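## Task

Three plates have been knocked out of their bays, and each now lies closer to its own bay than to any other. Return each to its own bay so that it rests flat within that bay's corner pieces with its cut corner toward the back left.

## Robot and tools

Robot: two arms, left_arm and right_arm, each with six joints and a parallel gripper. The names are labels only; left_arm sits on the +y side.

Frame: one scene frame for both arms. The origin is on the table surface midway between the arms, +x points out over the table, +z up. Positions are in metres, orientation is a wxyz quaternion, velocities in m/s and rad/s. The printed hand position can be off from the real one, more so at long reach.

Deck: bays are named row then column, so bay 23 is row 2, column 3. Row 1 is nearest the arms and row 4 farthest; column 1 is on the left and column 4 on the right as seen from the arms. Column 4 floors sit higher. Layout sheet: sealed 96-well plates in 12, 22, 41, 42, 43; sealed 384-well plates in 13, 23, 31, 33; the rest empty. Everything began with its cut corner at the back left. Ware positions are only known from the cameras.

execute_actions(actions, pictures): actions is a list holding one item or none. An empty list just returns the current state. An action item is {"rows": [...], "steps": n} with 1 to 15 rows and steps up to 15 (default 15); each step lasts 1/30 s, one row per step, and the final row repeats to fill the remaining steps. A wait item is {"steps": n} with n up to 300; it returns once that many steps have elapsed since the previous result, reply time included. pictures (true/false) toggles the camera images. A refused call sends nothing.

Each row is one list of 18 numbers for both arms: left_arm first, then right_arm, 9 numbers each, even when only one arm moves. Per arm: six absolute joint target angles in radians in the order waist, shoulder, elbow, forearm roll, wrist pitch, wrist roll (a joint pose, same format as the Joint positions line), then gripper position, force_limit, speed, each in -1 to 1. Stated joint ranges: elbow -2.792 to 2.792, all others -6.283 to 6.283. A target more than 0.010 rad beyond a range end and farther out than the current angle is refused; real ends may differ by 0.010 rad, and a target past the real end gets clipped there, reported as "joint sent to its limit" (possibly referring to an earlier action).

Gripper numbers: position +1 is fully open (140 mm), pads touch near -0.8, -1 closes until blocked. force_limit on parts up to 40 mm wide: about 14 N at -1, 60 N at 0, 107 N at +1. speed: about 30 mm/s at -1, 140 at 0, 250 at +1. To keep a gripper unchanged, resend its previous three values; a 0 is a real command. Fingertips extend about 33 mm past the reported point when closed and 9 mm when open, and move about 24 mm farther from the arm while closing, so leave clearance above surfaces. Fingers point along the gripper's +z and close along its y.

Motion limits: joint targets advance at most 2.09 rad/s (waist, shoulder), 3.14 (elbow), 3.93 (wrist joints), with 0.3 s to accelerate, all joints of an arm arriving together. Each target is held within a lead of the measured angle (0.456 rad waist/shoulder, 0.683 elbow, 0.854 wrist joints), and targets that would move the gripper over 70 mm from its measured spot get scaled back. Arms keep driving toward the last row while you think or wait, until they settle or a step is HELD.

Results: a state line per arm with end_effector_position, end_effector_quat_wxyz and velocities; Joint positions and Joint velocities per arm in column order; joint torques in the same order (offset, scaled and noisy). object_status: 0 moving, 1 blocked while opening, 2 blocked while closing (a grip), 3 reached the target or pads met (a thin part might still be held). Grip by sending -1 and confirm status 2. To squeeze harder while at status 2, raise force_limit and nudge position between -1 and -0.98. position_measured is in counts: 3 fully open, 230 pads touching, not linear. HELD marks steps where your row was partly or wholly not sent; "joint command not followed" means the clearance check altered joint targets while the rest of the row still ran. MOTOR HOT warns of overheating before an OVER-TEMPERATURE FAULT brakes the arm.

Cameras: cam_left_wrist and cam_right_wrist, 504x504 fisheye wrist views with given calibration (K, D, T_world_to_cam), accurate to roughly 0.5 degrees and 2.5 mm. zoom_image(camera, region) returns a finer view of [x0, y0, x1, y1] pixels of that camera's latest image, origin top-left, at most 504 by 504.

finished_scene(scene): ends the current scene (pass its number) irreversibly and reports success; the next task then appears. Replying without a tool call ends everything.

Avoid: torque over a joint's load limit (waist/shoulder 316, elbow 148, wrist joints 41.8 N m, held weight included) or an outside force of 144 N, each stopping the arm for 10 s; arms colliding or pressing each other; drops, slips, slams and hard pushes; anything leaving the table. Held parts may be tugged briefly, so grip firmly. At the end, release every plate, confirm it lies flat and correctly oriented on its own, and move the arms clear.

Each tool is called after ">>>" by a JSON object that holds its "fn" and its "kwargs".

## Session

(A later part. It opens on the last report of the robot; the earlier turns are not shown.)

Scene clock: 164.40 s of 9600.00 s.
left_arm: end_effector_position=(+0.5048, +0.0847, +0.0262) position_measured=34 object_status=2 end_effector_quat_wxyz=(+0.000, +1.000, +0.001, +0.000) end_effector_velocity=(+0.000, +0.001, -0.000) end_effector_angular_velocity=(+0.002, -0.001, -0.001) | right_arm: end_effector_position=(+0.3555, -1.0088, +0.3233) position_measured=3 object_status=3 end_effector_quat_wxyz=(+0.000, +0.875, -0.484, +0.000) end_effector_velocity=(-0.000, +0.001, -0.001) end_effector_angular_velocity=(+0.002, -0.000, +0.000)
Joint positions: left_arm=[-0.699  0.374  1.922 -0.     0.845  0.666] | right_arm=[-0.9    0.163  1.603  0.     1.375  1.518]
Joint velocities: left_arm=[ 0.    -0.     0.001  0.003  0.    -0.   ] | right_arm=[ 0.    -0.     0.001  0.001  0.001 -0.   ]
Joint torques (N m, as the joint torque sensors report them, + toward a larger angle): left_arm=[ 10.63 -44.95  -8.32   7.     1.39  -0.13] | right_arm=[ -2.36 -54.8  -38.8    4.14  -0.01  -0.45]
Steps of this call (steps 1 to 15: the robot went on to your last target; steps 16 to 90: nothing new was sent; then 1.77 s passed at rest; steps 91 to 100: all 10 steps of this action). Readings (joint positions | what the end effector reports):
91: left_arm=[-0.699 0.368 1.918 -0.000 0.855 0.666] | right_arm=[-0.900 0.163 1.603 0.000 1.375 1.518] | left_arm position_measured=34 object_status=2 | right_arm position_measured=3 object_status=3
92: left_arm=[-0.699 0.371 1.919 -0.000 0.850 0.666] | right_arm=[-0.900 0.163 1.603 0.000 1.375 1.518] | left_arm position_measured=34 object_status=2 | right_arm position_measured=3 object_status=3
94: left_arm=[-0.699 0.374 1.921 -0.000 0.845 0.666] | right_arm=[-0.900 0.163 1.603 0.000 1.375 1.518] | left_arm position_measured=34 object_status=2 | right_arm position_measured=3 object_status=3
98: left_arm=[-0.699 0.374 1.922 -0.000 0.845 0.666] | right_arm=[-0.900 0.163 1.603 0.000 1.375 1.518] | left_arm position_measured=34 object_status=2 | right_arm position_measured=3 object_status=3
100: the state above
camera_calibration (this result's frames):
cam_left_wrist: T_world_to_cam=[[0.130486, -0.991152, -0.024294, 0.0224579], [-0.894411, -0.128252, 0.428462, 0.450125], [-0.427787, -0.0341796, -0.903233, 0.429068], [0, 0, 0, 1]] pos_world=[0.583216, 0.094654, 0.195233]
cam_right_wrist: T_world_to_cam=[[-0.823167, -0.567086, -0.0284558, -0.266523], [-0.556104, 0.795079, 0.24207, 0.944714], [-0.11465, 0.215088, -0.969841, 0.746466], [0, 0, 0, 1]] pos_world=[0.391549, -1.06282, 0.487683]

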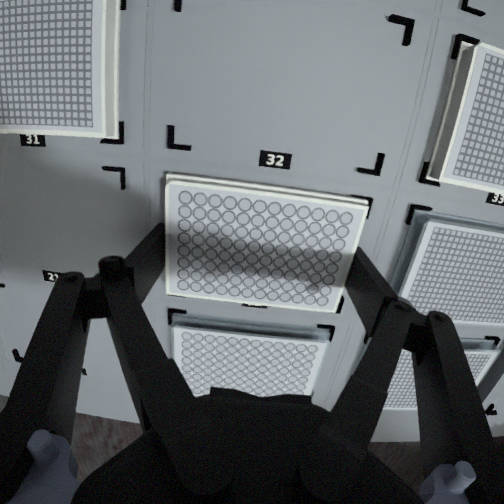

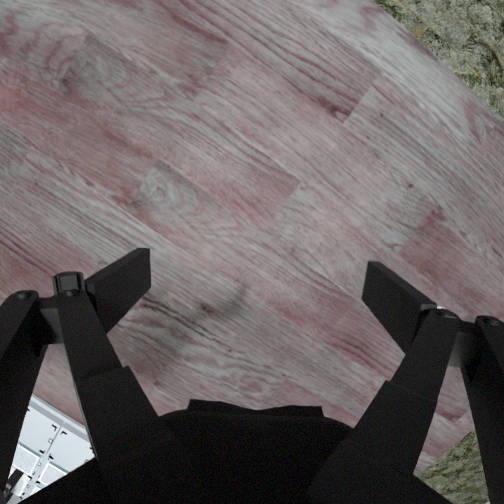

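>>> {"fn": "execute_actions", "kwargs": {"actions": [{"rows":[[-0.6993,0.3713,1.9198,0,0.85,0.666,-1,0,-0.6,-0.9,0.163,1.603,0,1.375,1.518,1,0,0],[-0.6993,0.3713,1.9198,0,0.85,0.666,-1,0,-0.6,-0.9,0.163,1.603,0,1.375,1.518,1,0,0],[-0.6993,0.3713,1.9198,0,0.85,0.666,-1,0,-0.6,-0.9,0.163,1.603,0,1.375,1.518,1,0,0],[-0.6993,0.3713,1.9198,0,0.85,0.666,-1,0,-0.6,-0.9,0.163,1.603,0,1.375,1.518,1,0,0],[-0.6993,0.3713,1.9198,0,0.85,0.666,-1,0,-0.6,-0.9,0.163,1.603,0,1.375,1.518,1,0,0],[-0.6993,0.3713,1.9198,0,0.85,0.666,1,0,-0.6,-0.9,0.163,1.603,0,1.375,1.518,1,0,0]],"steps":15}], "pictures": false}}

>>> {"fn": "execute_actions", "kwargs": {"actions": [{"rows":[[-0.6993,0.3713,1.9198,0,0.85,0.666,1,0,-0.6,-0.9,0.163,1.603,0,1.375,1.518,1,0,0],[-0.6993,0.3713,1.9198,0,0.85,0.666,1,0,-0.6,-0.9,0.163,1.603,0,1.375,1.518,1,0,0],[-0.6993,0.3713,1.9198,0,0.85,0.666,1,0,-0.6,-0.9,0.163,1.603,0,1.375,1.518,1,0,0],[-0.6993,0.315,1.885,0,0.941,0.666,1,0,-0.6,-0.9,0.163,1.603,0,1.375,1.518,1,0,0]],"steps":15}]}}

Scene clock: 178.33 s of 9600.00 s.
left_arm: end_effector_position=(+0.5047, +0.0849, +0.0290) position_measured=3 object_status=0 end_effector_quat_wxyz=(+0.000, +1.000, +0.001, +0.000) end_effector_velocity=(+0.001, -0.001, +0.001) end_effector_angular_velocity=(-0.002, -0.001, +0.000) | right_arm: end_effector_position=(+0.3555, -1.0088, +0.3233) position_measured=3 object_status=3 end_effector_quat_wxyz=(+0.000, +0.875, -0.484, +0.000) end_effector_velocity=(-0.001, -0.001, +0.000) end_effector_angular_velocity=(-0.001, +0.001, -0.001)
Joint positions: left_arm=[-0.699  0.371  1.92   0.     0.85   0.666] | right_arm=[-0.9    0.163  1.603  0.     1.375  1.518]
Joint velocities: left_arm=[-0.    -0.    -0.002 -0.001 -0.    -0.   ] | right_arm=[-0.001 -0.    -0.    -0.001 -0.     0.   ]
Joint torques (N m, as the joint torque sensors report them, + toward a larger angle): left_arm=[  1.81 -69.59 -32.25   2.71  -0.5    0.38] | right_arm=[ -2.53 -56.16 -39.54   4.05   0.1   -0.3 ]
Steps of this call (steps 1 to 15: the robot went on to your last target; steps 16 to 90: nothing new was sent; then 10.43 s passed at rest; steps 91 to 105: all 15 steps of this action). Readings (joint positions | what the end effector reports):
91: left_arm=[-0.699 0.375 1.922 0.000 0.845 0.666] | right_arm=[-0.900 0.163 1.603 0.000 1.375 1.518] | left_arm position_measured=34 object_status=2 | right_arm position_measured=3 object_status=3
92: left_arm=[-0.699 0.374 1.921 0.000 0.847 0.666] | right_arm=[-0.900 0.163 1.603 0.000 1.375 1.518] | left_arm position_measured=34 object_status=2 | right_arm position_measured=3 object_status=3
94: left_arm=[-0.699 0.372 1.920 0.000 0.850 0.666] | right_arm=[-0.900 0.163 1.603 0.000 1.375 1.518] | left_arm position_measured=34 object_status=2 | right_arm position_measured=3 object_status=3
98: left_arm=[-0.699 0.372 1.920 0.000 0.851 0.666] | right_arm=[-0.900 0.163 1.603 0.000 1.375 1.518] | left_arm position_measured=28 object_status=0 | right_arm position_measured=3 object_status=3
105: the state above

Scene clock: 178.83 s of 9600.00 s.
left_arm: end_effector_position=(+0.5040, +0.0857, +0.0805) position_measured=3 object_status=3 end_effector_quat_wxyz=(+0.000, +1.000, +0.001, +0.000) end_effector_velocity=(-0.001, +0.001, -0.001) end_effector_angular_velocity=(+0.002, +0.002, +0.001) | right_arm: end_effector_position=(+0.3555, -1.0088, +0.3233) position_measured=3 object_status=3 end_effector_quat_wxyz=(+0.000, +0.875, -0.484, +0.000) end_effector_velocity=(+0.000, +0.000, -0.000) end_effector_angular_velocity=(+0.001, -0.000, -0.000)
Joint positions: left_arm=[-0.699  0.315  1.885  0.     0.941  0.666] | right_arm=[-0.9    0.163  1.603  0.     1.375  1.518]
Joint velocities: left_arm=[ 0.     0.001  0.001 -0.     0.001 -0.   ] | right_arm=[-0.  0.  0.  0.  0. -0.]
Joint torques (N m, as the joint torque sensors report them, + toward a larger angle): left_arm=[ -0.25 -70.01 -35.77   3.46  -0.63  -0.27] | right_arm=[ -2.27 -55.93 -39.26   4.18  -0.01  -0.37]
Steps of this call (steps 1 to 15: all 15 steps of this action). Readings (joint positions | what the end effector reports):
1: left_arm=[-0.699 0.371 1.920 0.000 0.850 0.666] | right_arm=[-0.900 0.163 1.603 0.000 1.375 1.518] | left_arm position_measured=3 object_status=0 | right_arm position_measured=3 object_status=3
2: left_arm=[-0.699 0.371 1.920 0.000 0.850 0.666] | right_arm=[-0.900 0.163 1.603 0.000 1.375 1.518] | left_arm position_measured=3 object_status=0 | right_arm position_measured=3 object_status=3
4: left_arm=[-0.699 0.371 1.920 -0.000 0.850 0.666] | right_arm=[-0.900 0.163 1.603 0.000 1.375 1.518] | left_arm position_measured=3 object_status=0 | right_arm position_measured=3 object_status=3
8: left_arm=[-0.699 0.323 1.890 0.000 0.927 0.666] | right_arm=[-0.900 0.163 1.603 0.000 1.375 1.518] | left_arm position_measured=3 object_status=3 | right_arm position_measured=3 object_status=3
15: the state above
camera_calibration (this result's frames):
cam_left_wrist: T_world_to_cam=[[0.130321, -0.991165, -0.0246494, 0.0249454], [-0.894402, -0.128254, 0.42848, 0.426313], [-0.427856, -0.0337933, -0.903215, 0.477884], [0, 0, 0, 1]] pos_world=[0.58251, 0.0955507, 0.249581]
cam_right_wrist: T_world_to_cam=[[-0.823167, -0.567086, -0.0284557, -0.266523], [-0.556104, 0.795079, 0.24207, 0.944714], [-0.11465, 0.215088, -0.969841, 0.746466], [0, 0, 0, 1]] pos_world=[0.391549, -1.06282, 0.487683]

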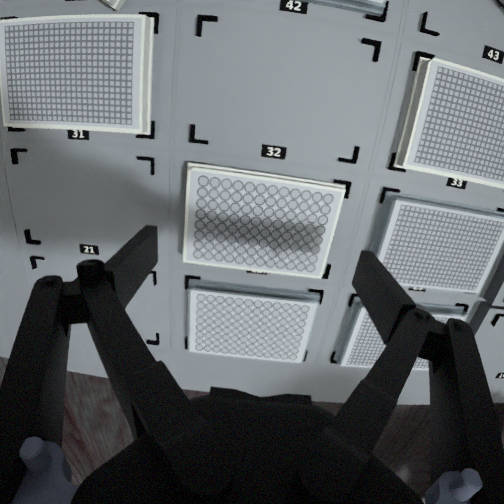

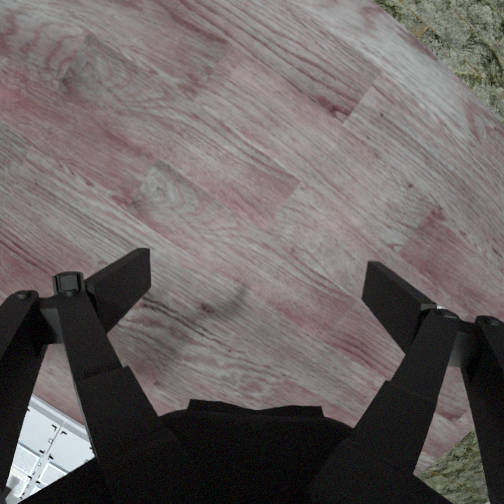

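>>> {"fn": "zoom_image", "kwargs": {"camera": "cam_left_wrist", "region": [170,140,370,340]}}

Region (170, 140, 370, 340) of cam_left_wrist's 504x504 image, scaled by 2.520, with more detail than that image has.

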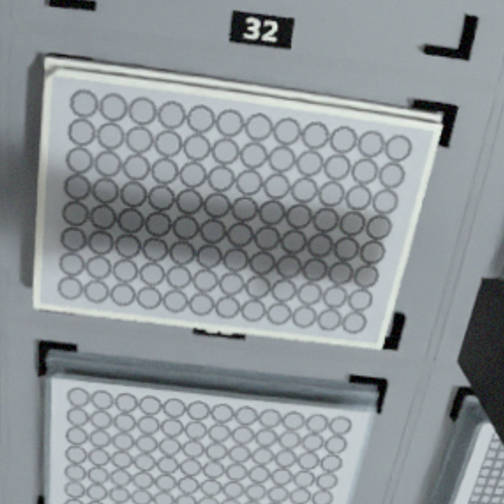

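>>> {"fn": "execute_actions", "kwargs": {"actions": [{"rows":[[-0.6993,0.3713,1.9198,0,0.85,0.666,1,0,-0.4,-0.9,0.163,1.603,0,1.375,1.518,1,0,0],[-0.6993,0.3713,1.9198,0,0.85,0.666,1,0,-0.4,-0.9,0.163,1.603,0,1.375,1.518,1,0,0],[-0.6993,0.3713,1.9198,0,0.85,0.666,1,0,-0.4,-0.9,0.163,1.603,0,1.375,1.518,1,0,0],[-0.6993,0.3713,1.9198,0,0.85,0.666,1,0,-0.4,-0.9,0.163,1.603,0,1.375,1.518,1,0,0],[-0.6993,0.3713,1.9198,0,0.85,0.666,1,0,-0.4,-0.9,0.163,1.603,0,1.375,1.518,1,0,0],[-0.6993,0.3713,1.9198,0,0.85,0.666,1,0,-0.4,-0.9,0.163,1.603,0,1.375,1.518,1,0,0],[-0.6993,0.3713,1.9198,0,0.85,0.666,1,0,-0.4,-0.9,0.163,1.603,0,1.375,1.518,1,0,0],[-0.6993,0.3713,1.9198,0,0.85,0.666,1,0,-0.4,-0.9,0.163,1.603,0,1.375,1.518,1,0,0],[-0.6993,0.3713,1.9198,0,0.85,0.666,1,0,-0.4,-0.9,0.163,1.603,0,1.375,1.518,1,0,0],[-0.6993,0.3713,1.9198,0,0.85,0.666,-1,0,-0.4,-0.9,0.163,1.603,0,1.375,1.518,1,0,0]],"steps":15}], "pictures": false}}

>>> {"fn": "execute_actions", "kwargs": {"actions": [{"rows":[[-0.6993,0.3713,1.9198,0,0.85,0.666,-1,0,-0.4,-0.9,0.163,1.603,0,1.375,1.518,1,0,0],[-0.6993,0.3713,1.9198,0,0.85,0.666,-1,0,-0.4,-0.9,0.163,1.603,0,1.375,1.518,1,0,0],[-0.6993,0.3713,1.9198,0,0.85,0.666,-1,0,-0.4,-0.9,0.163,1.603,0,1.375,1.518,1,0,0],[-0.6993,0.3713,1.9198,0,0.85,0.666,-1,0,-0.4,-0.9,0.163,1.603,0,1.375,1.518,1,0,0],[-0.6993,0.3636,1.915,0,0.8624,0.666,-1,0,-0.4,-0.9,0.163,1.603,0,1.375,1.518,1,0,0],[-0.6993,0.3636,1.915,0,0.8624,0.666,-1,0,-0.4,-0.9,0.163,1.603,0,1.375,1.518,1,0,0],[-0.6993,0.3636,1.915,0,0.8624,0.666,-1,0,-0.4,-0.9,0.163,1.603,0,1.375,1.518,1,0,0],[-0.6993,0.3636,1.915,0,0.8624,0.666,-1,0,-0.4,-0.9,0.163,1.603,0,1.375,1.518,1,0,0],[-0.6993,0.3636,1.915,0,0.8624,0.666,-1,0,-0.4,-0.9,0.163,1.603,0,1.375,1.518,1,0,0],[-0.7063,0.3645,1.9136,0,0.8629,0.659,-1,0,-0.4,-0.9,0.163,1.603,0,1.375,1.518,1,0,0]],"steps":15}], "pictures": false}}

>>> {"fn": "execute_actions", "kwargs": {"actions": [{"rows":[[-0.7063,0.3645,1.9136,0,0.8629,0.659,-1,0,-0.4,-0.9,0.163,1.603,0,1.375,1.518,1,0,0],[-0.7063,0.3645,1.9136,0,0.8629,0.659,-1,0,-0.4,-0.9,0.163,1.603,0,1.375,1.518,1,0,0],[-0.7063,0.3733,1.919,0,0.8487,0.659,-1,0,-0.4,-0.9,0.163,1.603,0,1.375,1.518,1,0,0]],"steps":13}]}}

>>> {"fn": "zoom_image", "kwargs": {"camera": "cam_left_wrist", "region": [130,130,410,350]}}

Scene clock: 217.17 s of 9600.00 s.
left_arm: end_effector_position=(+0.5047, +0.0848, +0.0291) position_measured=27 object_status=0 end_effector_quat_wxyz=(+0.000, +1.000, +0.001, +0.000) end_effector_velocity=(+0.001, +0.000, +0.004) end_effector_angular_velocity=(-0.003, -0.004, -0.001) | right_arm: end_effector_position=(+0.3555, -1.0088, +0.3233) position_measured=3 object_status=3 end_effector_quat_wxyz=(+0.000, +0.875, -0.484, +0.000) end_effector_velocity=(+0.001, +0.000, +0.000) end_effector_angular_velocity=(+0.001, -0.001, -0.001)
Joint positions: left_arm=[-0.699  0.371  1.92   0.     0.85   0.666] | right_arm=[-0.9    0.163  1.603  0.     1.375  1.518]
Joint velocities: left_arm=[ 0.    -0.006  0.     0.002  0.001 -0.   ] | right_arm=[ 0.     0.    -0.     0.001  0.     0.001]
Joint torques (N m, as the joint torque sensors report them, + toward a larger angle): left_arm=[ -2.07 -65.28 -30.4    2.31  -2.02  -0.03] | right_arm=[ -1.93 -56.13 -39.02   4.18  -0.06  -0.43]
Steps of this call (steps 1 to 15: the robot went on to your last target; steps 16 to 90: nothing new was sent; then 34.83 s passed at rest; steps 91 to 105: all 15 steps of this action). Readings (joint positions | what the end effector reports):
91: left_arm=[-0.699 0.315 1.885 0.000 0.941 0.666] | right_arm=[-0.900 0.163 1.603 0.000 1.375 1.518] | left_arm position_measured=3 object_status=3 | right_arm position_measured=3 object_status=3
92: left_arm=[-0.699 0.319 1.887 -0.000 0.933 0.666] | right_arm=[-0.900 0.163 1.603 0.000 1.375 1.518] | left_arm position_measured=3 object_status=3 | right_arm position_measured=3 object_status=3
94: left_arm=[-0.699 0.349 1.906 -0.000 0.886 0.666] | right_arm=[-0.900 0.163 1.603 0.000 1.375 1.518] | left_arm position_measured=3 object_status=3 | right_arm position_measured=3 object_status=3
98: left_arm=[-0.699 0.372 1.920 -0.000 0.850 0.666] | right_arm=[-0.900 0.163 1.603 0.000 1.375 1.518] | left_arm position_measured=3 object_status=3 | right_arm position_measured=3 object_status=3
105: the state above

Scene clock: 217.67 s of 9600.00 s.
left_arm: end_effector_position=(+0.5018, +0.0812, +0.0361) position_measured=36 object_status=2 end_effector_quat_wxyz=(+0.000, +1.000, +0.001, +0.000) end_effector_velocity=(-0.001, -0.000, -0.002) end_effector_angular_velocity=(+0.002, +0.001, +0.002) | right_arm: end_effector_position=(+0.3555, -1.0088, +0.3233) position_measured=3 object_status=3 end_effector_quat_wxyz=(+0.000, +0.875, -0.484, +0.000) end_effector_velocity=(+0.001, -0.000, +0.001) end_effector_angular_velocity=(-0.001, -0.002, -0.000)
Joint positions: left_arm=[-0.706  0.364  1.914 -0.     0.863  0.659] | right_arm=[-0.9    0.163  1.603  0.     1.375  1.518]
Joint velocities: left_arm=[-0.001  0.004  0.    -0.    -0.002 -0.003] | right_arm=[-0.    -0.    -0.001  0.001 -0.    -0.   ]
Joint torques (N m, as the joint torque sensors report them, + toward a larger angle): left_arm=[  2.42 -73.22 -33.26   3.08   0.09  -0.28] | right_arm=[ -2.18 -56.18 -39.19   4.11   0.04  -0.39]
Steps of this call (steps 1 to 15: all 15 steps of this action). Readings (joint positions | what the end effector reports):
1: left_arm=[-0.699 0.371 1.920 0.000 0.850 0.666] | right_arm=[-0.900 0.163 1.603 0.000 1.375 1.518] | left_arm position_measured=32 object_status=0 | right_arm position_measured=3 object_status=3
2: left_arm=[-0.699 0.371 1.920 0.000 0.850 0.666] | right_arm=[-0.900 0.163 1.603 0.000 1.375 1.518] | left_arm position_measured=35 object_status=0 | right_arm position_measured=3 object_status=3
4: left_arm=[-0.699 0.371 1.920 0.000 0.850 0.666] | right_arm=[-0.900 0.163 1.603 0.000 1.375 1.518] | left_arm position_measured=35 object_status=0 | right_arm position_measured=3 object_status=3
8: left_arm=[-0.699 0.364 1.915 0.000 0.861 0.666] | right_arm=[-0.900 0.163 1.603 0.000 1.375 1.518] | left_arm position_measured=36 object_status=0 | right_arm position_measured=3 object_status=3
15: the state above

Scene clock: 218.10 s of 9600.00 s.
left_arm: end_effector_position=(+0.5018, +0.0812, +0.0281) position_measured=36 object_status=2 end_effector_quat_wxyz=(+0.000, +1.000, +0.001, +0.000) end_effector_velocity=(-0.001, +0.001, +0.000) end_effector_angular_velocity=(+0.001, +0.001, -0.001) | right_arm: end_effector_position=(+0.3555, -1.0088, +0.3233) position_measured=3 object_status=3 end_effector_quat_wxyz=(+0.000, +0.875, -0.484, +0.000) end_effector_velocity=(-0.000, +0.000, -0.000) end_effector_angular_velocity=(+0.001, +0.000, -0.000)
Joint positions: left_arm=[-0.706  0.373  1.919 -0.     0.849  0.659] | right_arm=[-0.9    0.163  1.603  0.     1.375  1.518]
Joint velocities: left_arm=[ 0.    -0.001  0.002 -0.     0.001  0.002] | right_arm=[-0. -0.  0.  0.  0.  0.]
Joint torques (N m, as the joint torque sensors report them, + toward a larger angle): left_arm=[ -9.05 -34.43  -8.45   2.31   0.91   1.05] | right_arm=[ -1.46 -56.37 -39.15   4.07   0.13  -0.2 ]
Steps of this call (steps 1 to 13: all 13 steps of this action). Readings (joint positions | what the end effector reports):
1: left_arm=[-0.706 0.364 1.914 -0.000 0.863 0.659] | right_arm=[-0.900 0.163 1.603 0.000 1.375 1.518] | left_arm position_measured=36 object_status=2 | right_arm position_measured=3 object_status=3
2: left_arm=[-0.706 0.364 1.914 -0.000 0.863 0.659] | right_arm=[-0.900 0.163 1.603 0.000 1.375 1.518] | left_arm position_measured=36 object_status=2 | right_arm position_measured=3 object_status=3
4: left_arm=[-0.706 0.368 1.915 -0.000 0.857 0.659] | right_arm=[-0.900 0.163 1.603 0.000 1.375 1.518] | left_arm position_measured=36 object_status=2 | right_arm position_measured=3 object_status=3
8: left_arm=[-0.706 0.373 1.919 -0.000 0.849 0.659] | right_arm=[-0.900 0.163 1.603 0.000 1.375 1.518] | left_arm position_measured=36 object_status=2 | right_arm position_measured=3 object_status=3
13: the state above
camera_calibration (this result's frames):
cam_left_wrist: T_world_to_cam=[[0.130461, -0.991152, -0.0244535, 0.019431], [-0.894424, -0.128299, 0.428421, 0.446215], [-0.427768, -0.0340206, -0.903248, 0.429441], [0, 0, 0, 1]] pos_world=[0.580272, 0.091118, 0.197199]
cam_right_wrist: T_world_to_cam=[[-0.823167, -0.567086, -0.0284557, -0.266523], [-0.556104, 0.795079, 0.24207, 0.944714], [-0.11465, 0.215088, -0.969841, 0.746466], [0, 0, 0, 1]] pos_world=[0.391549, -1.06282, 0.487683]

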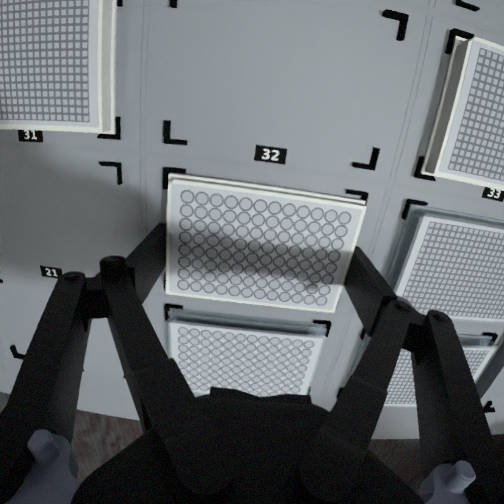

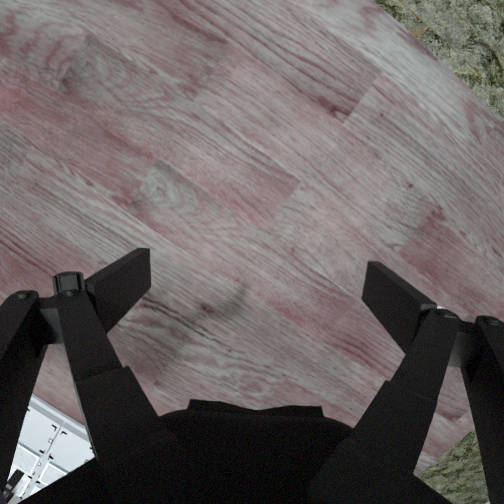

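Region (130, 130, 410, 350) of cam_left_wrist's 504x504 image, scaled by 1.800, with more detail than that image has; it fills the top 396 rows of this view, and the rest is white.

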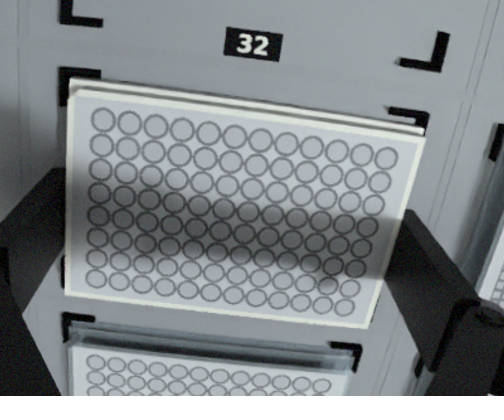

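>>> {"fn": "execute_actions", "kwargs": {"actions": [{"rows":[[-0.7063,0.3705,1.9173,0,0.8532,0.659,-1,0,-0.4,-0.9,0.163,1.603,0,1.375,1.518,1,0,0],[-0.7063,0.3705,1.9173,0,0.8532,0.659,-1,0,-0.4,-0.9,0.163,1.603,0,1.375,1.518,1,0,0],[-0.7063,0.3705,1.9173,0,0.8532,0.659,-1,0,-0.4,-0.9,0.163,1.603,0,1.375,1.518,1,0,0],[-0.7063,0.3705,1.9173,0,0.8532,0.659,-1,0,-0.4,-0.9,0.163,1.603,0,1.375,1.518,1,0,0],[-0.7063,0.3705,1.9173,0,0.8532,0.659,1,0,-0.2,-0.9,0.163,1.603,0,1.375,1.518,1,0,0],[-0.7063,0.3705,1.9173,0,0.8532,0.659,1,0,-0.2,-0.9,0.163,1.603,0,1.375,1.518,1,0,0],[-0.7063,0.3705,1.9173,0,0.8532,0.659,1,0,-0.2,-0.9,0.163,1.603,0,1.375,1.518,1,0,0],[-0.7063,0.3705,1.9173,0,0.8532,0.659,1,0,-0.2,-0.9,0.163,1.603,0,1.375,1.518,1,0,0],[-0.7063,0.3705,1.9173,0,0.8532,0.659,1,0,-0.2,-0.9,0.163,1.603,0,1.375,1.518,1,0,0],[-0.7063,0.316,1.8835,0,0.9415,0.659,1,0,-0.2,-0.9,0.163,1.603,0,1.375,1.518,1,0,0]],"steps":15}], "pictures": false}}

>>> {"fn": "execute_actions", "kwargs": {"actions": [{"steps":8}]}}

>>> {"fn": "zoom_image", "kwargs": {"camera": "cam_left_wrist", "region": [170,140,370,340]}}

Scene clock: 228.87 s of 9600.00 s.
left_arm: end_effector_position=(+0.5015, +0.0815, +0.0799) position_measured=3 object_status=0 end_effector_quat_wxyz=(+0.001, +1.000, +0.001, +0.001) end_effector_velocity=(-0.005, +0.008, +0.079) end_effector_angular_velocity=(+0.003, +0.002, -0.000) | right_arm: end_effector_position=(+0.3555, -1.0088, +0.3233) position_measured=3 object_status=3 end_effector_quat_wxyz=(+0.000, +0.875, -0.484, +0.000) end_effector_velocity=(-0.000, -0.000, +0.000) end_effector_angular_velocity=(-0.001, +0.001, +0.001)
Joint positions: left_arm=[-0.706  0.317  1.884  0.     0.939  0.659] | right_arm=[-0.9    0.163  1.603  0.     1.375  1.518]
Joint velocities: left_arm=[ 0.    -0.09  -0.046  0.001  0.14   0.   ] | right_arm=[ 0.    -0.    -0.    -0.001  0.    -0.   ]
Joint torques (N m, as the joint torque sensors report them, + toward a larger angle): left_arm=[ -4.87 -17.31 -14.93   1.5   -0.53  -0.27] | right_arm=[ -3.03 -56.7  -39.64   4.08  -0.05  -0.44]
Steps of this call (steps 1 to 15: the robot went on to your last target; steps 16 to 90: nothing new was sent; then 7.27 s passed at rest; steps 91 to 105: all 15 steps of this action). Readings (joint positions | what the end effector reports):
91: left_arm=[-0.706 0.373 1.919 -0.000 0.849 0.659] | right_arm=[-0.900 0.163 1.603 0.000 1.375 1.518] | left_arm position_measured=36 object_status=2 | right_arm position_measured=3 object_status=3
92: left_arm=[-0.706 0.372 1.918 -0.000 0.851 0.659] | right_arm=[-0.900 0.163 1.603 0.000 1.375 1.518] | left_arm position_measured=36 object_status=2 | right_arm position_measured=3 object_status=3
94: left_arm=[-0.706 0.371 1.918 -0.000 0.853 0.659] | right_arm=[-0.900 0.163 1.603 0.000 1.375 1.518] | left_arm position_measured=36 object_status=2 | right_arm position_measured=3 object_status=3
98: left_arm=[-0.706 0.371 1.918 -0.000 0.854 0.659] | right_arm=[-0.900 0.163 1.603 0.000 1.375 1.518] | left_arm position_measured=20 object_status=0 | right_arm position_measured=3 object_status=3
105: the state above

Scene clock: 229.13 s of 9600.00 s.
left_arm: end_effector_position=(+0.5011, +0.0821, +0.0805) position_measured=3 object_status=3 end_effector_quat_wxyz=(+0.000, +1.000, +0.001, +0.000) end_effector_velocity=(+0.000, -0.000, -0.001) end_effector_angular_velocity=(+0.001, +0.001, +0.001) | right_arm: end_effector_position=(+0.3555, -1.0088, +0.3233) position_measured=3 object_status=3 end_effector_quat_wxyz=(+0.000, +0.875, -0.484, +0.000) end_effector_velocity=(-0.000, -0.000, +0.000) end_effector_angular_velocity=(-0.001, +0.001, +0.001)
Joint positions: left_arm=[-0.706  0.316  1.884  0.     0.941  0.659] | right_arm=[-0.9    0.163  1.603  0.     1.375  1.518]
Joint velocities: left_arm=[ 0.     0.002 -0.001 -0.     0.001 -0.   ] | right_arm=[-0.    -0.    -0.    -0.001 -0.    -0.   ]
Joint torques (N m, as the joint torque sensors report them, + toward a larger angle): left_arm=[  0.6  -69.89 -36.03   3.46  -0.21   0.25] | right_arm=[ -2.23 -55.5  -39.14   4.11  -0.02  -0.24]
Steps of this call (steps 1 to 8: the robot went on to your last target). Readings (joint positions | what the end effector reports):
1: left_arm=[-0.706 0.316 1.883 0.000 0.941 0.659] | right_arm=[-0.900 0.163 1.603 0.000 1.375 1.518] | left_arm position_measured=3 object_status=0 | right_arm position_measured=3 object_status=3
2: left_arm=[-0.706 0.316 1.884 0.000 0.941 0.659] | right_arm=[-0.900 0.163 1.603 0.000 1.375 1.518] | left_arm position_measured=3 object_status=0 | right_arm position_measured=3 object_status=3
4: left_arm=[-0.706 0.316 1.884 0.000 0.941 0.659] | right_arm=[-0.900 0.163 1.603 0.000 1.375 1.518] | left_arm position_measured=3 object_status=3 | right_arm position_measured=3 object_status=3
8: the state above
camera_calibration (this result's frames):
cam_left_wrist: T_world_to_cam=[[0.130229, -0.991176, -0.0247044, 0.0218466], [-0.894385, -0.128192, 0.428535, 0.423191], [-0.427921, -0.0337123, -0.903187, 0.476518], [0, 0, 0, 1]] pos_world=[0.579562, 0.0919682, 0.249573]
cam_right_wrist: T_world_to_cam=[[-0.823167, -0.567086, -0.0284557, -0.266523], [-0.556104, 0.795079, 0.24207, 0.944714], [-0.11465, 0.215088, -0.969841, 0.746466], [0, 0, 0, 1]] pos_world=[0.391549, -1.06282, 0.487683]

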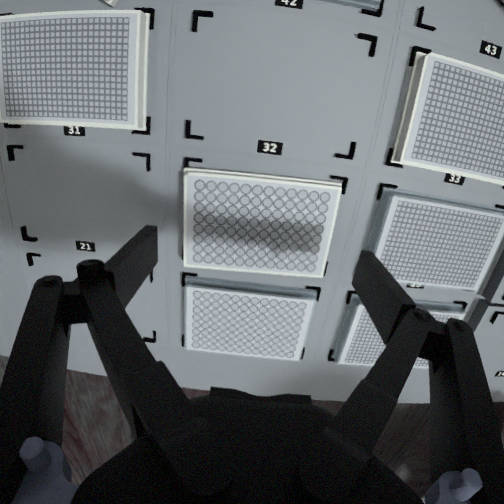

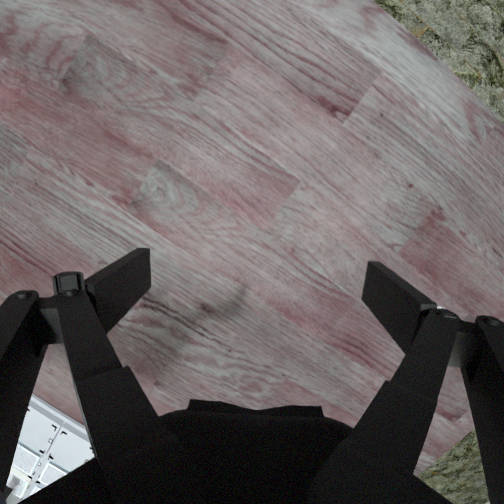

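Region (170, 140, 370, 340) of cam_left_wrist's 504x504 image, scaled by 2.520, with more detail than that image has.

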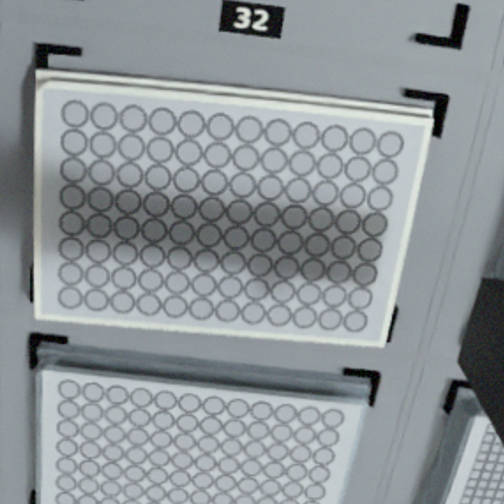

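>>> {"fn": "zoom_image", "kwargs": {"camera": "cam_left_wrist", "region": [300,160,370,300]}}

>>> {"fn": "zoom_image", "kwargs": {"camera": "cam_left_wrist", "region": [165,145,235,300]}}

Region (300, 160, 370, 300) of cam_left_wrist's 504x504 image, scaled by 3.600, with more detail than that image has.

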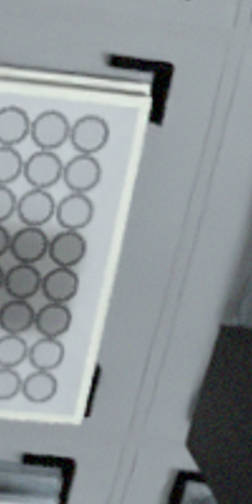

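Region (165, 145, 235, 300) of cam_left_wrist's 504x504 image, scaled by 3.252, with more detail than that image has; it fills the left 228 columns of this view, and the rest is white.

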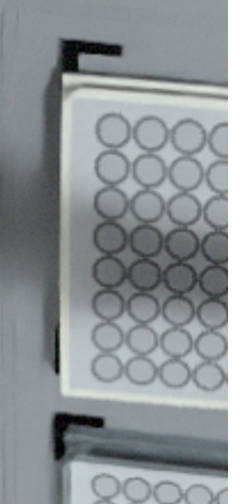

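>>> {"fn": "execute_actions", "kwargs": {"actions": [{"rows":[[-0.7063,0.3705,1.9173,0,0.8532,0.659,1,0,-0.2,-0.9,0.163,1.603,0,1.375,1.518,1,0,0],[-0.7063,0.3705,1.9173,0,0.8532,0.659,1,0,-0.2,-0.9,0.163,1.603,0,1.375,1.518,1,0,0],[-0.7063,0.3705,1.9173,0,0.8532,0.659,1,0,-0.2,-0.9,0.163,1.603,0,1.375,1.518,1,0,0],[-0.7063,0.3705,1.9173,0,0.8532,0.659,1,0,-0.2,-0.9,0.163,1.603,0,1.375,1.518,1,0,0],[-0.7063,0.3705,1.9173,0,0.8532,0.659,1,0,-0.2,-0.9,0.163,1.603,0,1.375,1.518,1,0,0],[-0.7063,0.3705,1.9173,0,0.8532,0.659,1,0,-0.2,-0.9,0.163,1.603,0,1.375,1.518,1,0,0],[-0.7063,0.3705,1.9173,0,0.8532,0.659,1,0,-0.2,-0.9,0.163,1.603,0,1.375,1.518,1,0,0],[-0.7063,0.3705,1.9173,0,0.8532,0.659,1,0,-0.2,-0.9,0.163,1.603,0,1.375,1.518,1,0,0],[-0.7063,0.3705,1.9173,0,0.8532,0.659,-1,0,-0.2,-0.9,0.163,1.603,0,1.375,1.518,1,0,0]],"steps":15}], "pictures": false}}

>>> {"fn": "execute_actions", "kwargs": {"actions": [{"rows":[[-0.7063,0.3705,1.9173,0,0.8532,0.659,-1,0,-0.2,-0.9,0.163,1.603,0,1.375,1.518,1,0,0],[-0.7063,0.3705,1.9173,0,0.8532,0.659,-1,0,-0.2,-0.9,0.163,1.603,0,1.375,1.518,1,0,0],[-0.7063,0.3705,1.9173,0,0.8532,0.659,-1,0,-0.2,-0.9,0.163,1.603,0,1.375,1.518,1,0,0],[-0.7063,0.3634,1.9129,0,0.8647,0.659,-1,0,-0.2,-0.9,0.163,1.603,0,1.375,1.518,1,0,0],[-0.7063,0.3634,1.9129,0,0.8647,0.659,-1,0,-0.2,-0.9,0.163,1.603,0,1.375,1.518,1,0,0],[-0.7063,0.3634,1.9129,0,0.8647,0.659,-1,0,-0.2,-0.9,0.163,1.603,0,1.375,1.518,1,0,0],[-0.7063,0.3634,1.9129,0,0.8647,0.659,-1,0,-0.2,-0.9,0.163,1.603,0,1.375,1.518,1,0,0],[-0.7063,0.3634,1.9129,0,0.8647,0.659,-1,0,-0.2,-0.9,0.163,1.603,0,1.375,1.518,1,0,0],[-0.7051,0.3643,1.9115,0,0.8652,0.678,-1,0,-0.2,-0.9,0.163,1.603,0,1.375,1.518,1,0,0]],"steps":15}]}}

>>> {"fn": "zoom_image", "kwargs": {"camera": "cam_left_wrist", "region": [130,130,410,350]}}

Scene clock: 271.77 s of 9600.00 s.
left_arm: end_effector_position=(+0.5019, +0.0813, +0.0307) position_measured=37 object_status=0 end_effector_quat_wxyz=(+0.000, +1.000, +0.001, +0.000) end_effector_velocity=(-0.001, +0.001, -0.000) end_effector_angular_velocity=(+0.001, +0.000, -0.000) | right_arm: end_effector_position=(+0.3555, -1.0088, +0.3233) position_measured=3 object_status=3 end_effector_quat_wxyz=(+0.000, +0.875, -0.484, +0.000) end_effector_velocity=(-0.000, -0.000, -0.000) end_effector_angular_velocity=(-0.000, +0.000, -0.000)
Joint positions: left_arm=[-0.706  0.37   1.917  0.     0.853  0.659] | right_arm=[-0.9    0.163  1.603  0.     1.375  1.518]
Joint velocities: left_arm=[-0.    -0.001  0.001  0.     0.    -0.   ] | right_arm=[-0.     0.     0.001 -0.    -0.001  0.   ]
Joint torques (N m, as the joint torque sensors report them, + toward a larger angle): left_arm=[ -8.94 -48.65 -27.49  -0.06  -5.46   0.31] | right_arm=[ -2.06 -56.09 -39.58   4.32   0.01  -0.2 ]
Steps of this call (steps 1 to 15: the robot went on to your last target; steps 16 to 90: nothing new was sent; then 39.13 s passed at rest; steps 91 to 105: all 15 steps of this action). Readings (joint positions | what the end effector reports):
91: left_arm=[-0.706 0.316 1.884 -0.000 0.941 0.659] | right_arm=[-0.900 0.163 1.603 0.000 1.375 1.518] | left_arm position_measured=3 object_status=3 | right_arm position_measured=3 object_status=3
92: left_arm=[-0.706 0.320 1.886 -0.000 0.934 0.659] | right_arm=[-0.900 0.163 1.603 0.000 1.375 1.518] | left_arm position_measured=3 object_status=3 | right_arm position_measured=3 object_status=3
94: left_arm=[-0.706 0.349 1.904 -0.000 0.887 0.659] | right_arm=[-0.900 0.163 1.603 0.000 1.375 1.518] | left_arm position_measured=3 object_status=3 | right_arm position_measured=3 object_status=3
98: left_arm=[-0.706 0.371 1.917 -0.000 0.854 0.659] | right_arm=[-0.900 0.163 1.603 0.000 1.375 1.518] | left_arm position_measured=3 object_status=3 | right_arm position_measured=3 object_status=3
105: the state above

Scene clock: 272.27 s of 9600.00 s.
left_arm: end_effector_position=(+0.5028, +0.0811, +0.0371) position_measured=38 object_status=2 end_effector_quat_wxyz=(+0.000, +1.000, -0.008, +0.000) end_effector_velocity=(+0.001, -0.000, +0.000) end_effector_angular_velocity=(-0.000, -0.000, -0.002) | right_arm: end_effector_position=(+0.3555, -1.0088, +0.3233) position_measured=3 object_status=3 end_effector_quat_wxyz=(+0.000, +0.875, -0.484, +0.000) end_effector_velocity=(-0.000, +0.000, -0.000) end_effector_angular_velocity=(+0.000, +0.001, +0.001)
Joint positions: left_arm=[-0.705  0.364  1.912 -0.     0.865  0.678] | right_arm=[-0.9    0.163  1.603  0.     1.375  1.518]
Joint velocities: left_arm=[ 0.001  0.001 -0.002  0.     0.     0.003] | right_arm=[ 0.     0.     0.    -0.001  0.001 -0.   ]
Joint torques (N m, as the joint torque sensors report them, + toward a larger angle): left_arm=[  0.37 -72.85 -33.26   3.26  -0.98   0.37] | right_arm=[ -1.99 -56.44 -39.33   4.18   0.13  -0.31]
Steps of this call (steps 1 to 15: all 15 steps of this action). Readings (joint positions | what the end effector reports):
1: left_arm=[-0.706 0.370 1.917 0.000 0.853 0.659] | right_arm=[-0.900 0.163 1.603 0.000 1.375 1.518] | left_arm position_measured=37 object_status=0 | right_arm position_measured=3 object_status=3
2: left_arm=[-0.706 0.370 1.917 0.000 0.853 0.659] | right_arm=[-0.900 0.163 1.603 0.000 1.375 1.518] | left_arm position_measured=37 object_status=0 | right_arm position_measured=3 object_status=3
4: left_arm=[-0.706 0.370 1.917 0.000 0.854 0.659] | right_arm=[-0.900 0.163 1.603 0.000 1.375 1.518] | left_arm position_measured=37 object_status=0 | right_arm position_measured=3 object_status=3
8: left_arm=[-0.706 0.364 1.913 -0.000 0.864 0.659] | right_arm=[-0.900 0.163 1.603 0.000 1.375 1.518] | left_arm position_measured=38 object_status=0 | right_arm position_measured=3 object_status=3
15: the state above
camera_calibration (this result's frames):
cam_left_wrist: T_world_to_cam=[[0.112888, -0.993304, -0.0245682, 0.0284248], [-0.896523, -0.112487, 0.428478, 0.443013], [-0.428372, -0.0263441, -0.903218, 0.437648], [0, 0, 0, 1]] pos_world=[0.581439, 0.0895971, 0.206169]
cam_right_wrist: T_world_to_cam=[[-0.823167, -0.567086, -0.0284558, -0.266523], [-0.556104, 0.795079, 0.24207, 0.944714], [-0.11465, 0.215088, -0.969841, 0.746466], [0, 0, 0, 1]] pos_world=[0.391549, -1.06282, 0.487683]

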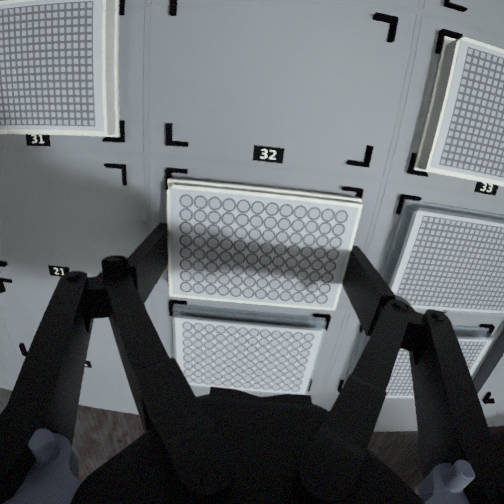

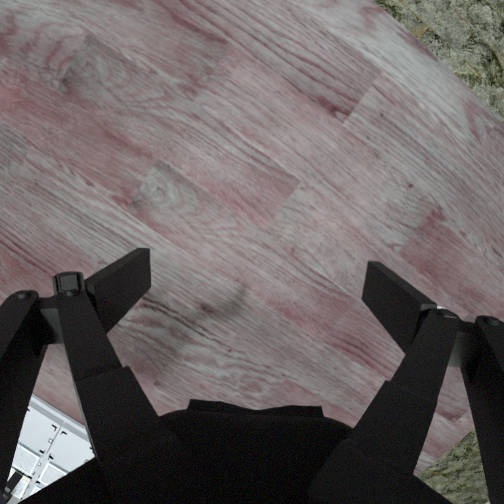

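Region (130, 130, 410, 350) of cam_left_wrist's 504x504 image, scaled by 1.800, with more detail than that image has; it fills the top 396 rows of this view, and the rest is white.

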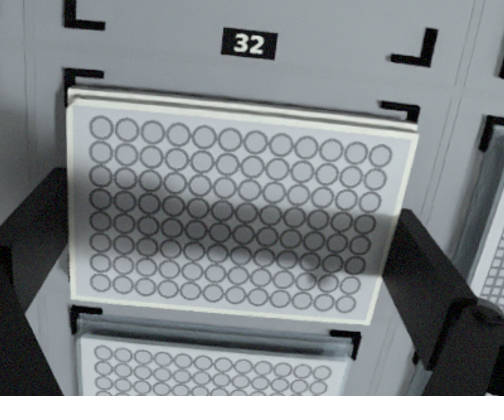

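>>> {"fn": "execute_actions", "kwargs": {"actions": [{"rows":[[-0.7027,0.3661,1.9087,0,0.8662,0.6804,-1,0,-0.2,-0.9,0.163,1.603,0,1.375,1.518,1,0,0],[-0.7027,0.3661,1.9087,0,0.8662,0.6804,-1,0,-0.2,-0.9,0.163,1.603,0,1.375,1.518,1,0,0],[-0.7027,0.3661,1.9087,0,0.8662,0.6804,-1,0,-0.2,-0.9,0.163,1.603,0,1.375,1.518,1,0,0],[-0.7027,0.3661,1.9087,0,0.8662,0.6804,-1,0,-0.2,-0.9,0.163,1.603,0,1.375,1.518,1,0,0],[-0.7027,0.3661,1.9087,0,0.8662,0.6804,-1,0,-0.2,-0.9,0.163,1.603,0,1.375,1.518,1,0,0],[-0.7027,0.3716,1.9121,0,0.8573,0.6804,-1,0,-0.2,-0.9,0.163,1.603,0,1.375,1.518,1,0,0]],"steps":14}]}}

>>> {"fn": "zoom_image", "kwargs": {"camera": "cam_left_wrist", "region": [130,130,410,350]}}

Scene clock: 286.10 s of 9600.00 s.
left_arm: end_effector_position=(+0.5049, +0.0811, +0.0321) position_measured=38 object_status=2 end_effector_quat_wxyz=(+0.000, +1.000, -0.008, +0.000) end_effector_velocity=(+0.000, -0.000, -0.000) end_effector_angular_velocity=(-0.000, +0.000, -0.000) | right_arm: end_effector_position=(+0.3555, -1.0088, +0.3233) position_measured=3 object_status=3 end_effector_quat_wxyz=(+0.000, +0.875, -0.484, +0.000) end_effector_velocity=(-0.001, -0.000, -0.000) end_effector_angular_velocity=(-0.000, +0.002, -0.000)
Joint positions: left_arm=[-0.703  0.372  1.912  0.     0.857  0.68 ] | right_arm=[-0.9    0.163  1.603  0.     1.375  1.518]
Joint velocities: left_arm=[-0.     0.001 -0.    -0.    -0.     0.   ] | right_arm=[-0.001 -0.     0.001 -0.002  0.    -0.   ]
Joint torques (N m, as the joint torque sensors report them, + toward a larger angle): left_arm=[ -1.55 -72.93 -34.2    2.54  -1.71   0.34] | right_arm=[ -3.84 -54.98 -39.34   4.14   0.06  -0.38]
Steps of this call (steps 1 to 15: the robot went on to your last target; steps 16 to 90: nothing new was sent; then 10.37 s passed at rest; steps 91 to 104: all 14 steps of this action). Readings (joint positions | what the end effector reports):
91: left_arm=[-0.705 0.364 1.911 0.000 0.865 0.678] | right_arm=[-0.900 0.163 1.603 0.000 1.375 1.518] | left_arm position_measured=38 object_status=2 | right_arm position_measured=3 object_status=3
92: left_arm=[-0.704 0.365 1.910 0.000 0.866 0.679] | right_arm=[-0.900 0.163 1.603 0.000 1.375 1.518] | left_arm position_measured=38 object_status=2 | right_arm position_measured=3 object_status=3
94: left_arm=[-0.703 0.366 1.909 0.000 0.866 0.680] | right_arm=[-0.900 0.163 1.603 0.000 1.375 1.518] | left_arm position_measured=38 object_status=2 | right_arm position_measured=3 object_status=3
98: left_arm=[-0.703 0.371 1.911 0.000 0.859 0.680] | right_arm=[-0.900 0.163 1.603 0.000 1.375 1.518] | left_arm position_measured=38 object_status=2 | right_arm position_measured=3 object_status=3
104: the state above
camera_calibration (this result's frames):
cam_left_wrist: T_world_to_cam=[[0.112646, -0.993328, -0.0247201, 0.0282084], [-0.896536, -0.112333, 0.428492, 0.447012], [-0.42841, -0.0261056, -0.903207, 0.433963], [0, 0, 0, 1]] pos_world=[0.583498, 0.0895634, 0.201115]
cam_right_wrist: T_world_to_cam=[[-0.823167, -0.567086, -0.0284557, -0.266523], [-0.556104, 0.795079, 0.24207, 0.944714], [-0.11465, 0.215088, -0.969841, 0.746466], [0, 0, 0, 1]] pos_world=[0.391549, -1.06282, 0.487683]

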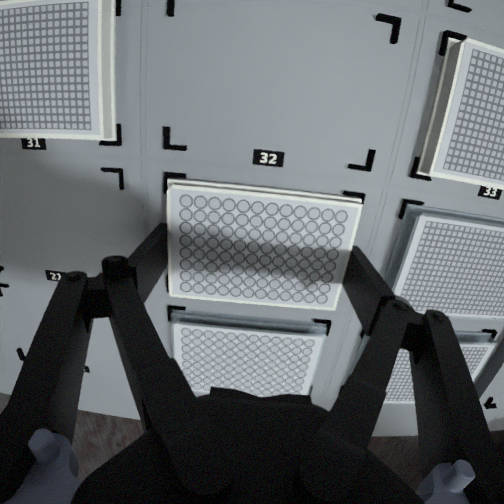

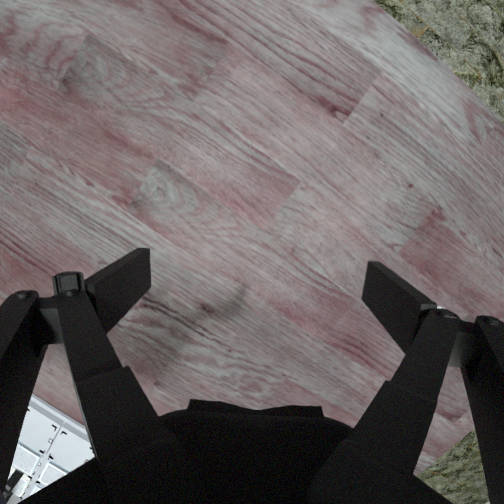

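Region (130, 130, 410, 350) of cam_left_wrist's 504x504 image, scaled by 1.800, with more detail than that image has; it fills the top 396 rows of this view, and the rest is white.

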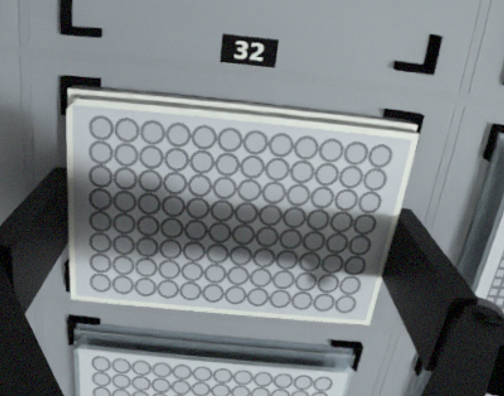

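>>> {"fn": "execute_actions", "kwargs": {"actions": [{"rows":[[-0.7027,0.3738,1.9135,0,0.8537,0.6804,-1,0,-0.2,-0.9,0.163,1.603,0,1.375,1.518,1,0,0]],"steps":8}], "pictures": false}}

Scene clock: 289.83 s of 9600.00 s.
left_arm: end_effector_position=(+0.5048, +0.0811, +0.0302) position_measured=38 object_status=2 end_effector_quat_wxyz=(+0.000, +1.000, -0.008, +0.000) end_effector_velocity=(+0.001, -0.001, +0.000) end_effector_angular_velocity=(-0.001, -0.001, -0.000) | right_arm: end_effector_position=(+0.3555, -1.0088, +0.3233) position_measured=3 object_status=3 end_effector_quat_wxyz=(+0.000, +0.875, -0.484, +0.000) end_effector_velocity=(-0.000, +0.000, +0.000) end_effector_angular_velocity=(+0.001, -0.000, -0.001)
Joint positions: left_arm=[-0.703  0.374  1.913 -0.     0.854  0.68 ] | right_arm=[-0.9    0.163  1.603 -0.     1.375  1.518]
Joint velocities: left_arm=[-0.     0.001 -0.001  0.    -0.001  0.   ] | right_arm=[-0.    -0.    -0.     0.     0.001  0.   ]
Joint torques (N m, as the joint torque sensors report them, + toward a larger angle): left_arm=[ -3.81 -44.54 -22.26   3.12  -2.62  -0.06] | right_arm=[ -2.4  -55.45 -39.62   4.17  -0.02  -0.37]
Steps of this call (steps 1 to 15: the robot went on to your last target; steps 16 to 90: nothing new was sent; then 0.47 s passed at rest; steps 91 to 98: all 8 steps of this action). Readings (joint positions | what the end effector reports):
91: left_arm=[-0.703 0.372 1.912 -0.000 0.857 0.680] | right_arm=[-0.900 0.163 1.603 0.000 1.375 1.518] | left_arm position_measured=38 object_status=2 | right_arm position_measured=3 object_status=3
92: left_arm=[-0.703 0.373 1.913 -0.000 0.855 0.680] | right_arm=[-0.900 0.163 1.603 0.000 1.375 1.518] | left_arm position_measured=38 object_status=2 | right_arm position_measured=3 object_status=3
94: left_arm=[-0.703 0.373 1.913 -0.000 0.854 0.680] | right_arm=[-0.900 0.163 1.603 0.000 1.375 1.518] | left_arm position_measured=38 object_status=2 | right_arm position_measured=3 object_status=3
98: the state above

>>> {"fn": "execute_actions", "kwargs": {"actions": [{"rows":[[-0.7027,0.3716,1.9121,0,0.8573,0.6804,-1,0,-0.2,-0.9,0.163,1.603,0,1.375,1.518,1,0,0],[-0.7027,0.3716,1.9121,0,0.8573,0.6804,-1,0,-0.2,-0.9,0.163,1.603,0,1.375,1.518,1,0,0],[-0.7027,0.3716,1.9121,0,0.8573,0.6804,-1,0,-0.2,-0.9,0.163,1.603,0,1.375,1.518,1,0,0],[-0.7027,0.3716,1.9121,0,0.8573,0.6804,1,0,-0.2,-0.9,0.163,1.603,0,1.375,1.518,1,0,0],[-0.7027,0.3716,1.9121,0,0.8573,0.6804,1,0,-0.2,-0.9,0.163,1.603,0,1.375,1.518,1,0,0],[-0.7027,0.3716,1.9121,0,0.8573,0.6804,1,0,-0.2,-0.9,0.163,1.603,0,1.375,1.518,1,0,0],[-0.7027,0.3716,1.9121,0,0.8573,0.6804,1,0,-0.2,-0.9,0.163,1.603,0,1.375,1.518,1,0,0],[-0.7027,0.3716,1.9121,0,0.8573,0.6804,1,0,-0.2,-0.9,0.163,1.603,0,1.375,1.518,1,0,0],[-0.7027,0.318,1.879,0,0.944,0.6804,1,0,-0.2,-0.9,0.163,1.603,0,1.375,1.518,1,0,0]],"steps":15}], "pictures": false}}

>>> {"fn": "execute_actions", "kwargs": {"actions": [{"steps":8}]}}

>>> {"fn": "zoom_image", "kwargs": {"camera": "cam_left_wrist", "region": [170,140,370,340]}}

Scene clock: 306.30 s of 9600.00 s.
left_arm: end_effector_position=(+0.5043, +0.0818, +0.0815) position_measured=3 object_status=0 end_effector_quat_wxyz=(+0.001, +1.000, -0.008, +0.001) end_effector_velocity=(-0.007, +0.009, -0.002) end_effector_angular_velocity=(+0.022, +0.017, +0.000) | right_arm: end_effector_position=(+0.3555, -1.0088, +0.3233) position_measured=3 object_status=3 end_effector_quat_wxyz=(+0.000, +0.875, -0.484, +0.000) end_effector_velocity=(+0.000, -0.000, +0.000) end_effector_angular_velocity=(-0.001, -0.001, -0.001)
Joint positions: left_arm=[-0.703  0.318  1.879 -0.     0.943  0.68 ] | right_arm=[-0.9    0.163  1.603  0.     1.375  1.518]
Joint velocities: left_arm=[ 0.    -0.001  0.007  0.     0.022 -0.   ] | right_arm=[-0.    -0.    -0.001  0.    -0.     0.001]
Joint torques (N m, as the joint torque sensors report them, + toward a larger angle): left_arm=[ -3.16 -44.41 -26.87   2.6   -0.3   -0.09] | right_arm=[ -1.9  -56.34 -39.24   4.13  -0.06  -0.33]
Steps of this call (steps 1 to 15: the robot went on to your last target; steps 16 to 90: nothing new was sent; then 12.97 s passed at rest; steps 91 to 105: all 15 steps of this action). Readings (joint positions | what the end effector reports):
91: left_arm=[-0.703 0.374 1.913 0.000 0.854 0.680] | right_arm=[-0.900 0.163 1.603 0.000 1.375 1.518] | left_arm position_measured=38 object_status=2 | right_arm position_measured=3 object_status=3
92: left_arm=[-0.703 0.373 1.913 0.000 0.855 0.680] | right_arm=[-0.900 0.163 1.603 0.000 1.375 1.518] | left_arm position_measured=38 object_status=2 | right_arm position_measured=3 object_status=3
94: left_arm=[-0.703 0.372 1.913 0.000 0.857 0.680] | right_arm=[-0.900 0.163 1.603 0.000 1.375 1.518] | left_arm position_measured=38 object_status=0 | right_arm position_measured=3 object_status=3
98: left_arm=[-0.703 0.372 1.912 0.000 0.857 0.680] | right_arm=[-0.900 0.163 1.603 0.000 1.375 1.518] | left_arm position_measured=16 object_status=0 | right_arm position_measured=3 object_status=3
105: the state above

Scene clock: 306.57 s of 9600.00 s.
left_arm: end_effector_position=(+0.5040, +0.0820, +0.0813) position_measured=3 object_status=3 end_effector_quat_wxyz=(+0.000, +1.000, -0.008, +0.000) end_effector_velocity=(-0.000, +0.000, -0.001) end_effector_angular_velocity=(+0.002, +0.001, -0.002) | right_arm: end_effector_position=(+0.3555, -1.0088, +0.3233) position_measured=3 object_status=3 end_effector_quat_wxyz=(+0.000, +0.875, -0.484, +0.000) end_effector_velocity=(+0.000, -0.000, +0.000) end_effector_angular_velocity=(-0.001, -0.000, +0.000)
Joint positions: left_arm=[-0.703  0.318  1.879 -0.     0.944  0.68 ] | right_arm=[-0.9    0.163  1.603  0.     1.375  1.518]
Joint velocities: left_arm=[ 0.     0.002  0.001  0.    -0.001  0.002] | right_arm=[ 0.    -0.    -0.001 -0.    -0.     0.   ]
Joint torques (N m, as the joint torque sensors report them, + toward a larger angle): left_arm=[ -1.21 -68.22 -35.06   3.35  -0.36   0.02] | right_arm=[ -2.74 -56.   -39.5    4.1   -0.02  -0.37]
Steps of this call (steps 1 to 8: the robot went on to your last target). Readings (joint positions | what the end effector reports):
1: left_arm=[-0.703 0.318 1.879 -0.000 0.944 0.680] | right_arm=[-0.900 0.163 1.603 0.000 1.375 1.518] | left_arm position_measured=3 object_status=0 | right_arm position_measured=3 object_status=3
2: left_arm=[-0.703 0.318 1.879 -0.000 0.944 0.680] | right_arm=[-0.900 0.163 1.603 0.000 1.375 1.518] | left_arm position_measured=3 object_status=3 | right_arm position_measured=3 object_status=3
4: left_arm=[-0.703 0.318 1.879 -0.000 0.944 0.680] | right_arm=[-0.900 0.163 1.603 0.000 1.375 1.518] | left_arm position_measured=3 object_status=3 | right_arm position_measured=3 object_status=3
8: the state above
camera_calibration (this result's frames):
cam_left_wrist: T_world_to_cam=[[0.112622, -0.99333, -0.0247145, 0.0304634], [-0.896513, -0.112307, 0.428546, 0.425286], [-0.428463, -0.0261067, -0.903182, 0.478099], [0, 0, 0, 1]] pos_world=[0.582692, 0.0905047, 0.250308]
cam_right_wrist: T_world_to_cam=[[-0.823167, -0.567086, -0.0284558, -0.266523], [-0.556104, 0.795079, 0.24207, 0.944714], [-0.11465, 0.215089, -0.969841, 0.746466], [0, 0, 0, 1]] pos_world=[0.391549, -1.06282, 0.487683]

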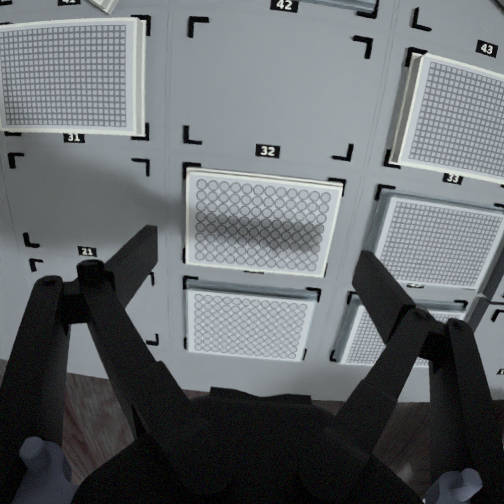

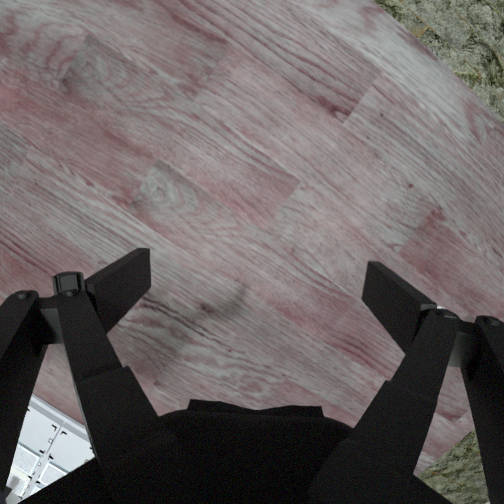

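Region (170, 140, 370, 340) of cam_left_wrist's 504x504 image, scaled by 2.520, with more detail than that image has.

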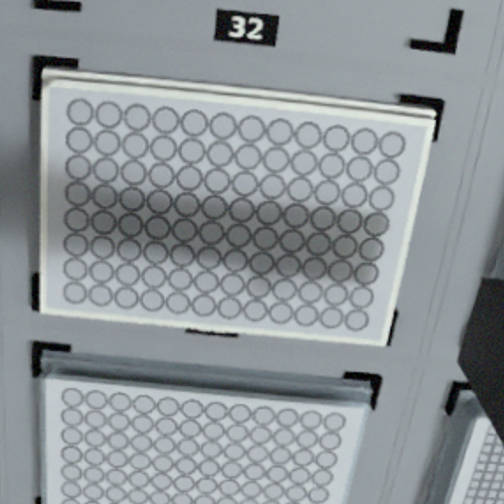

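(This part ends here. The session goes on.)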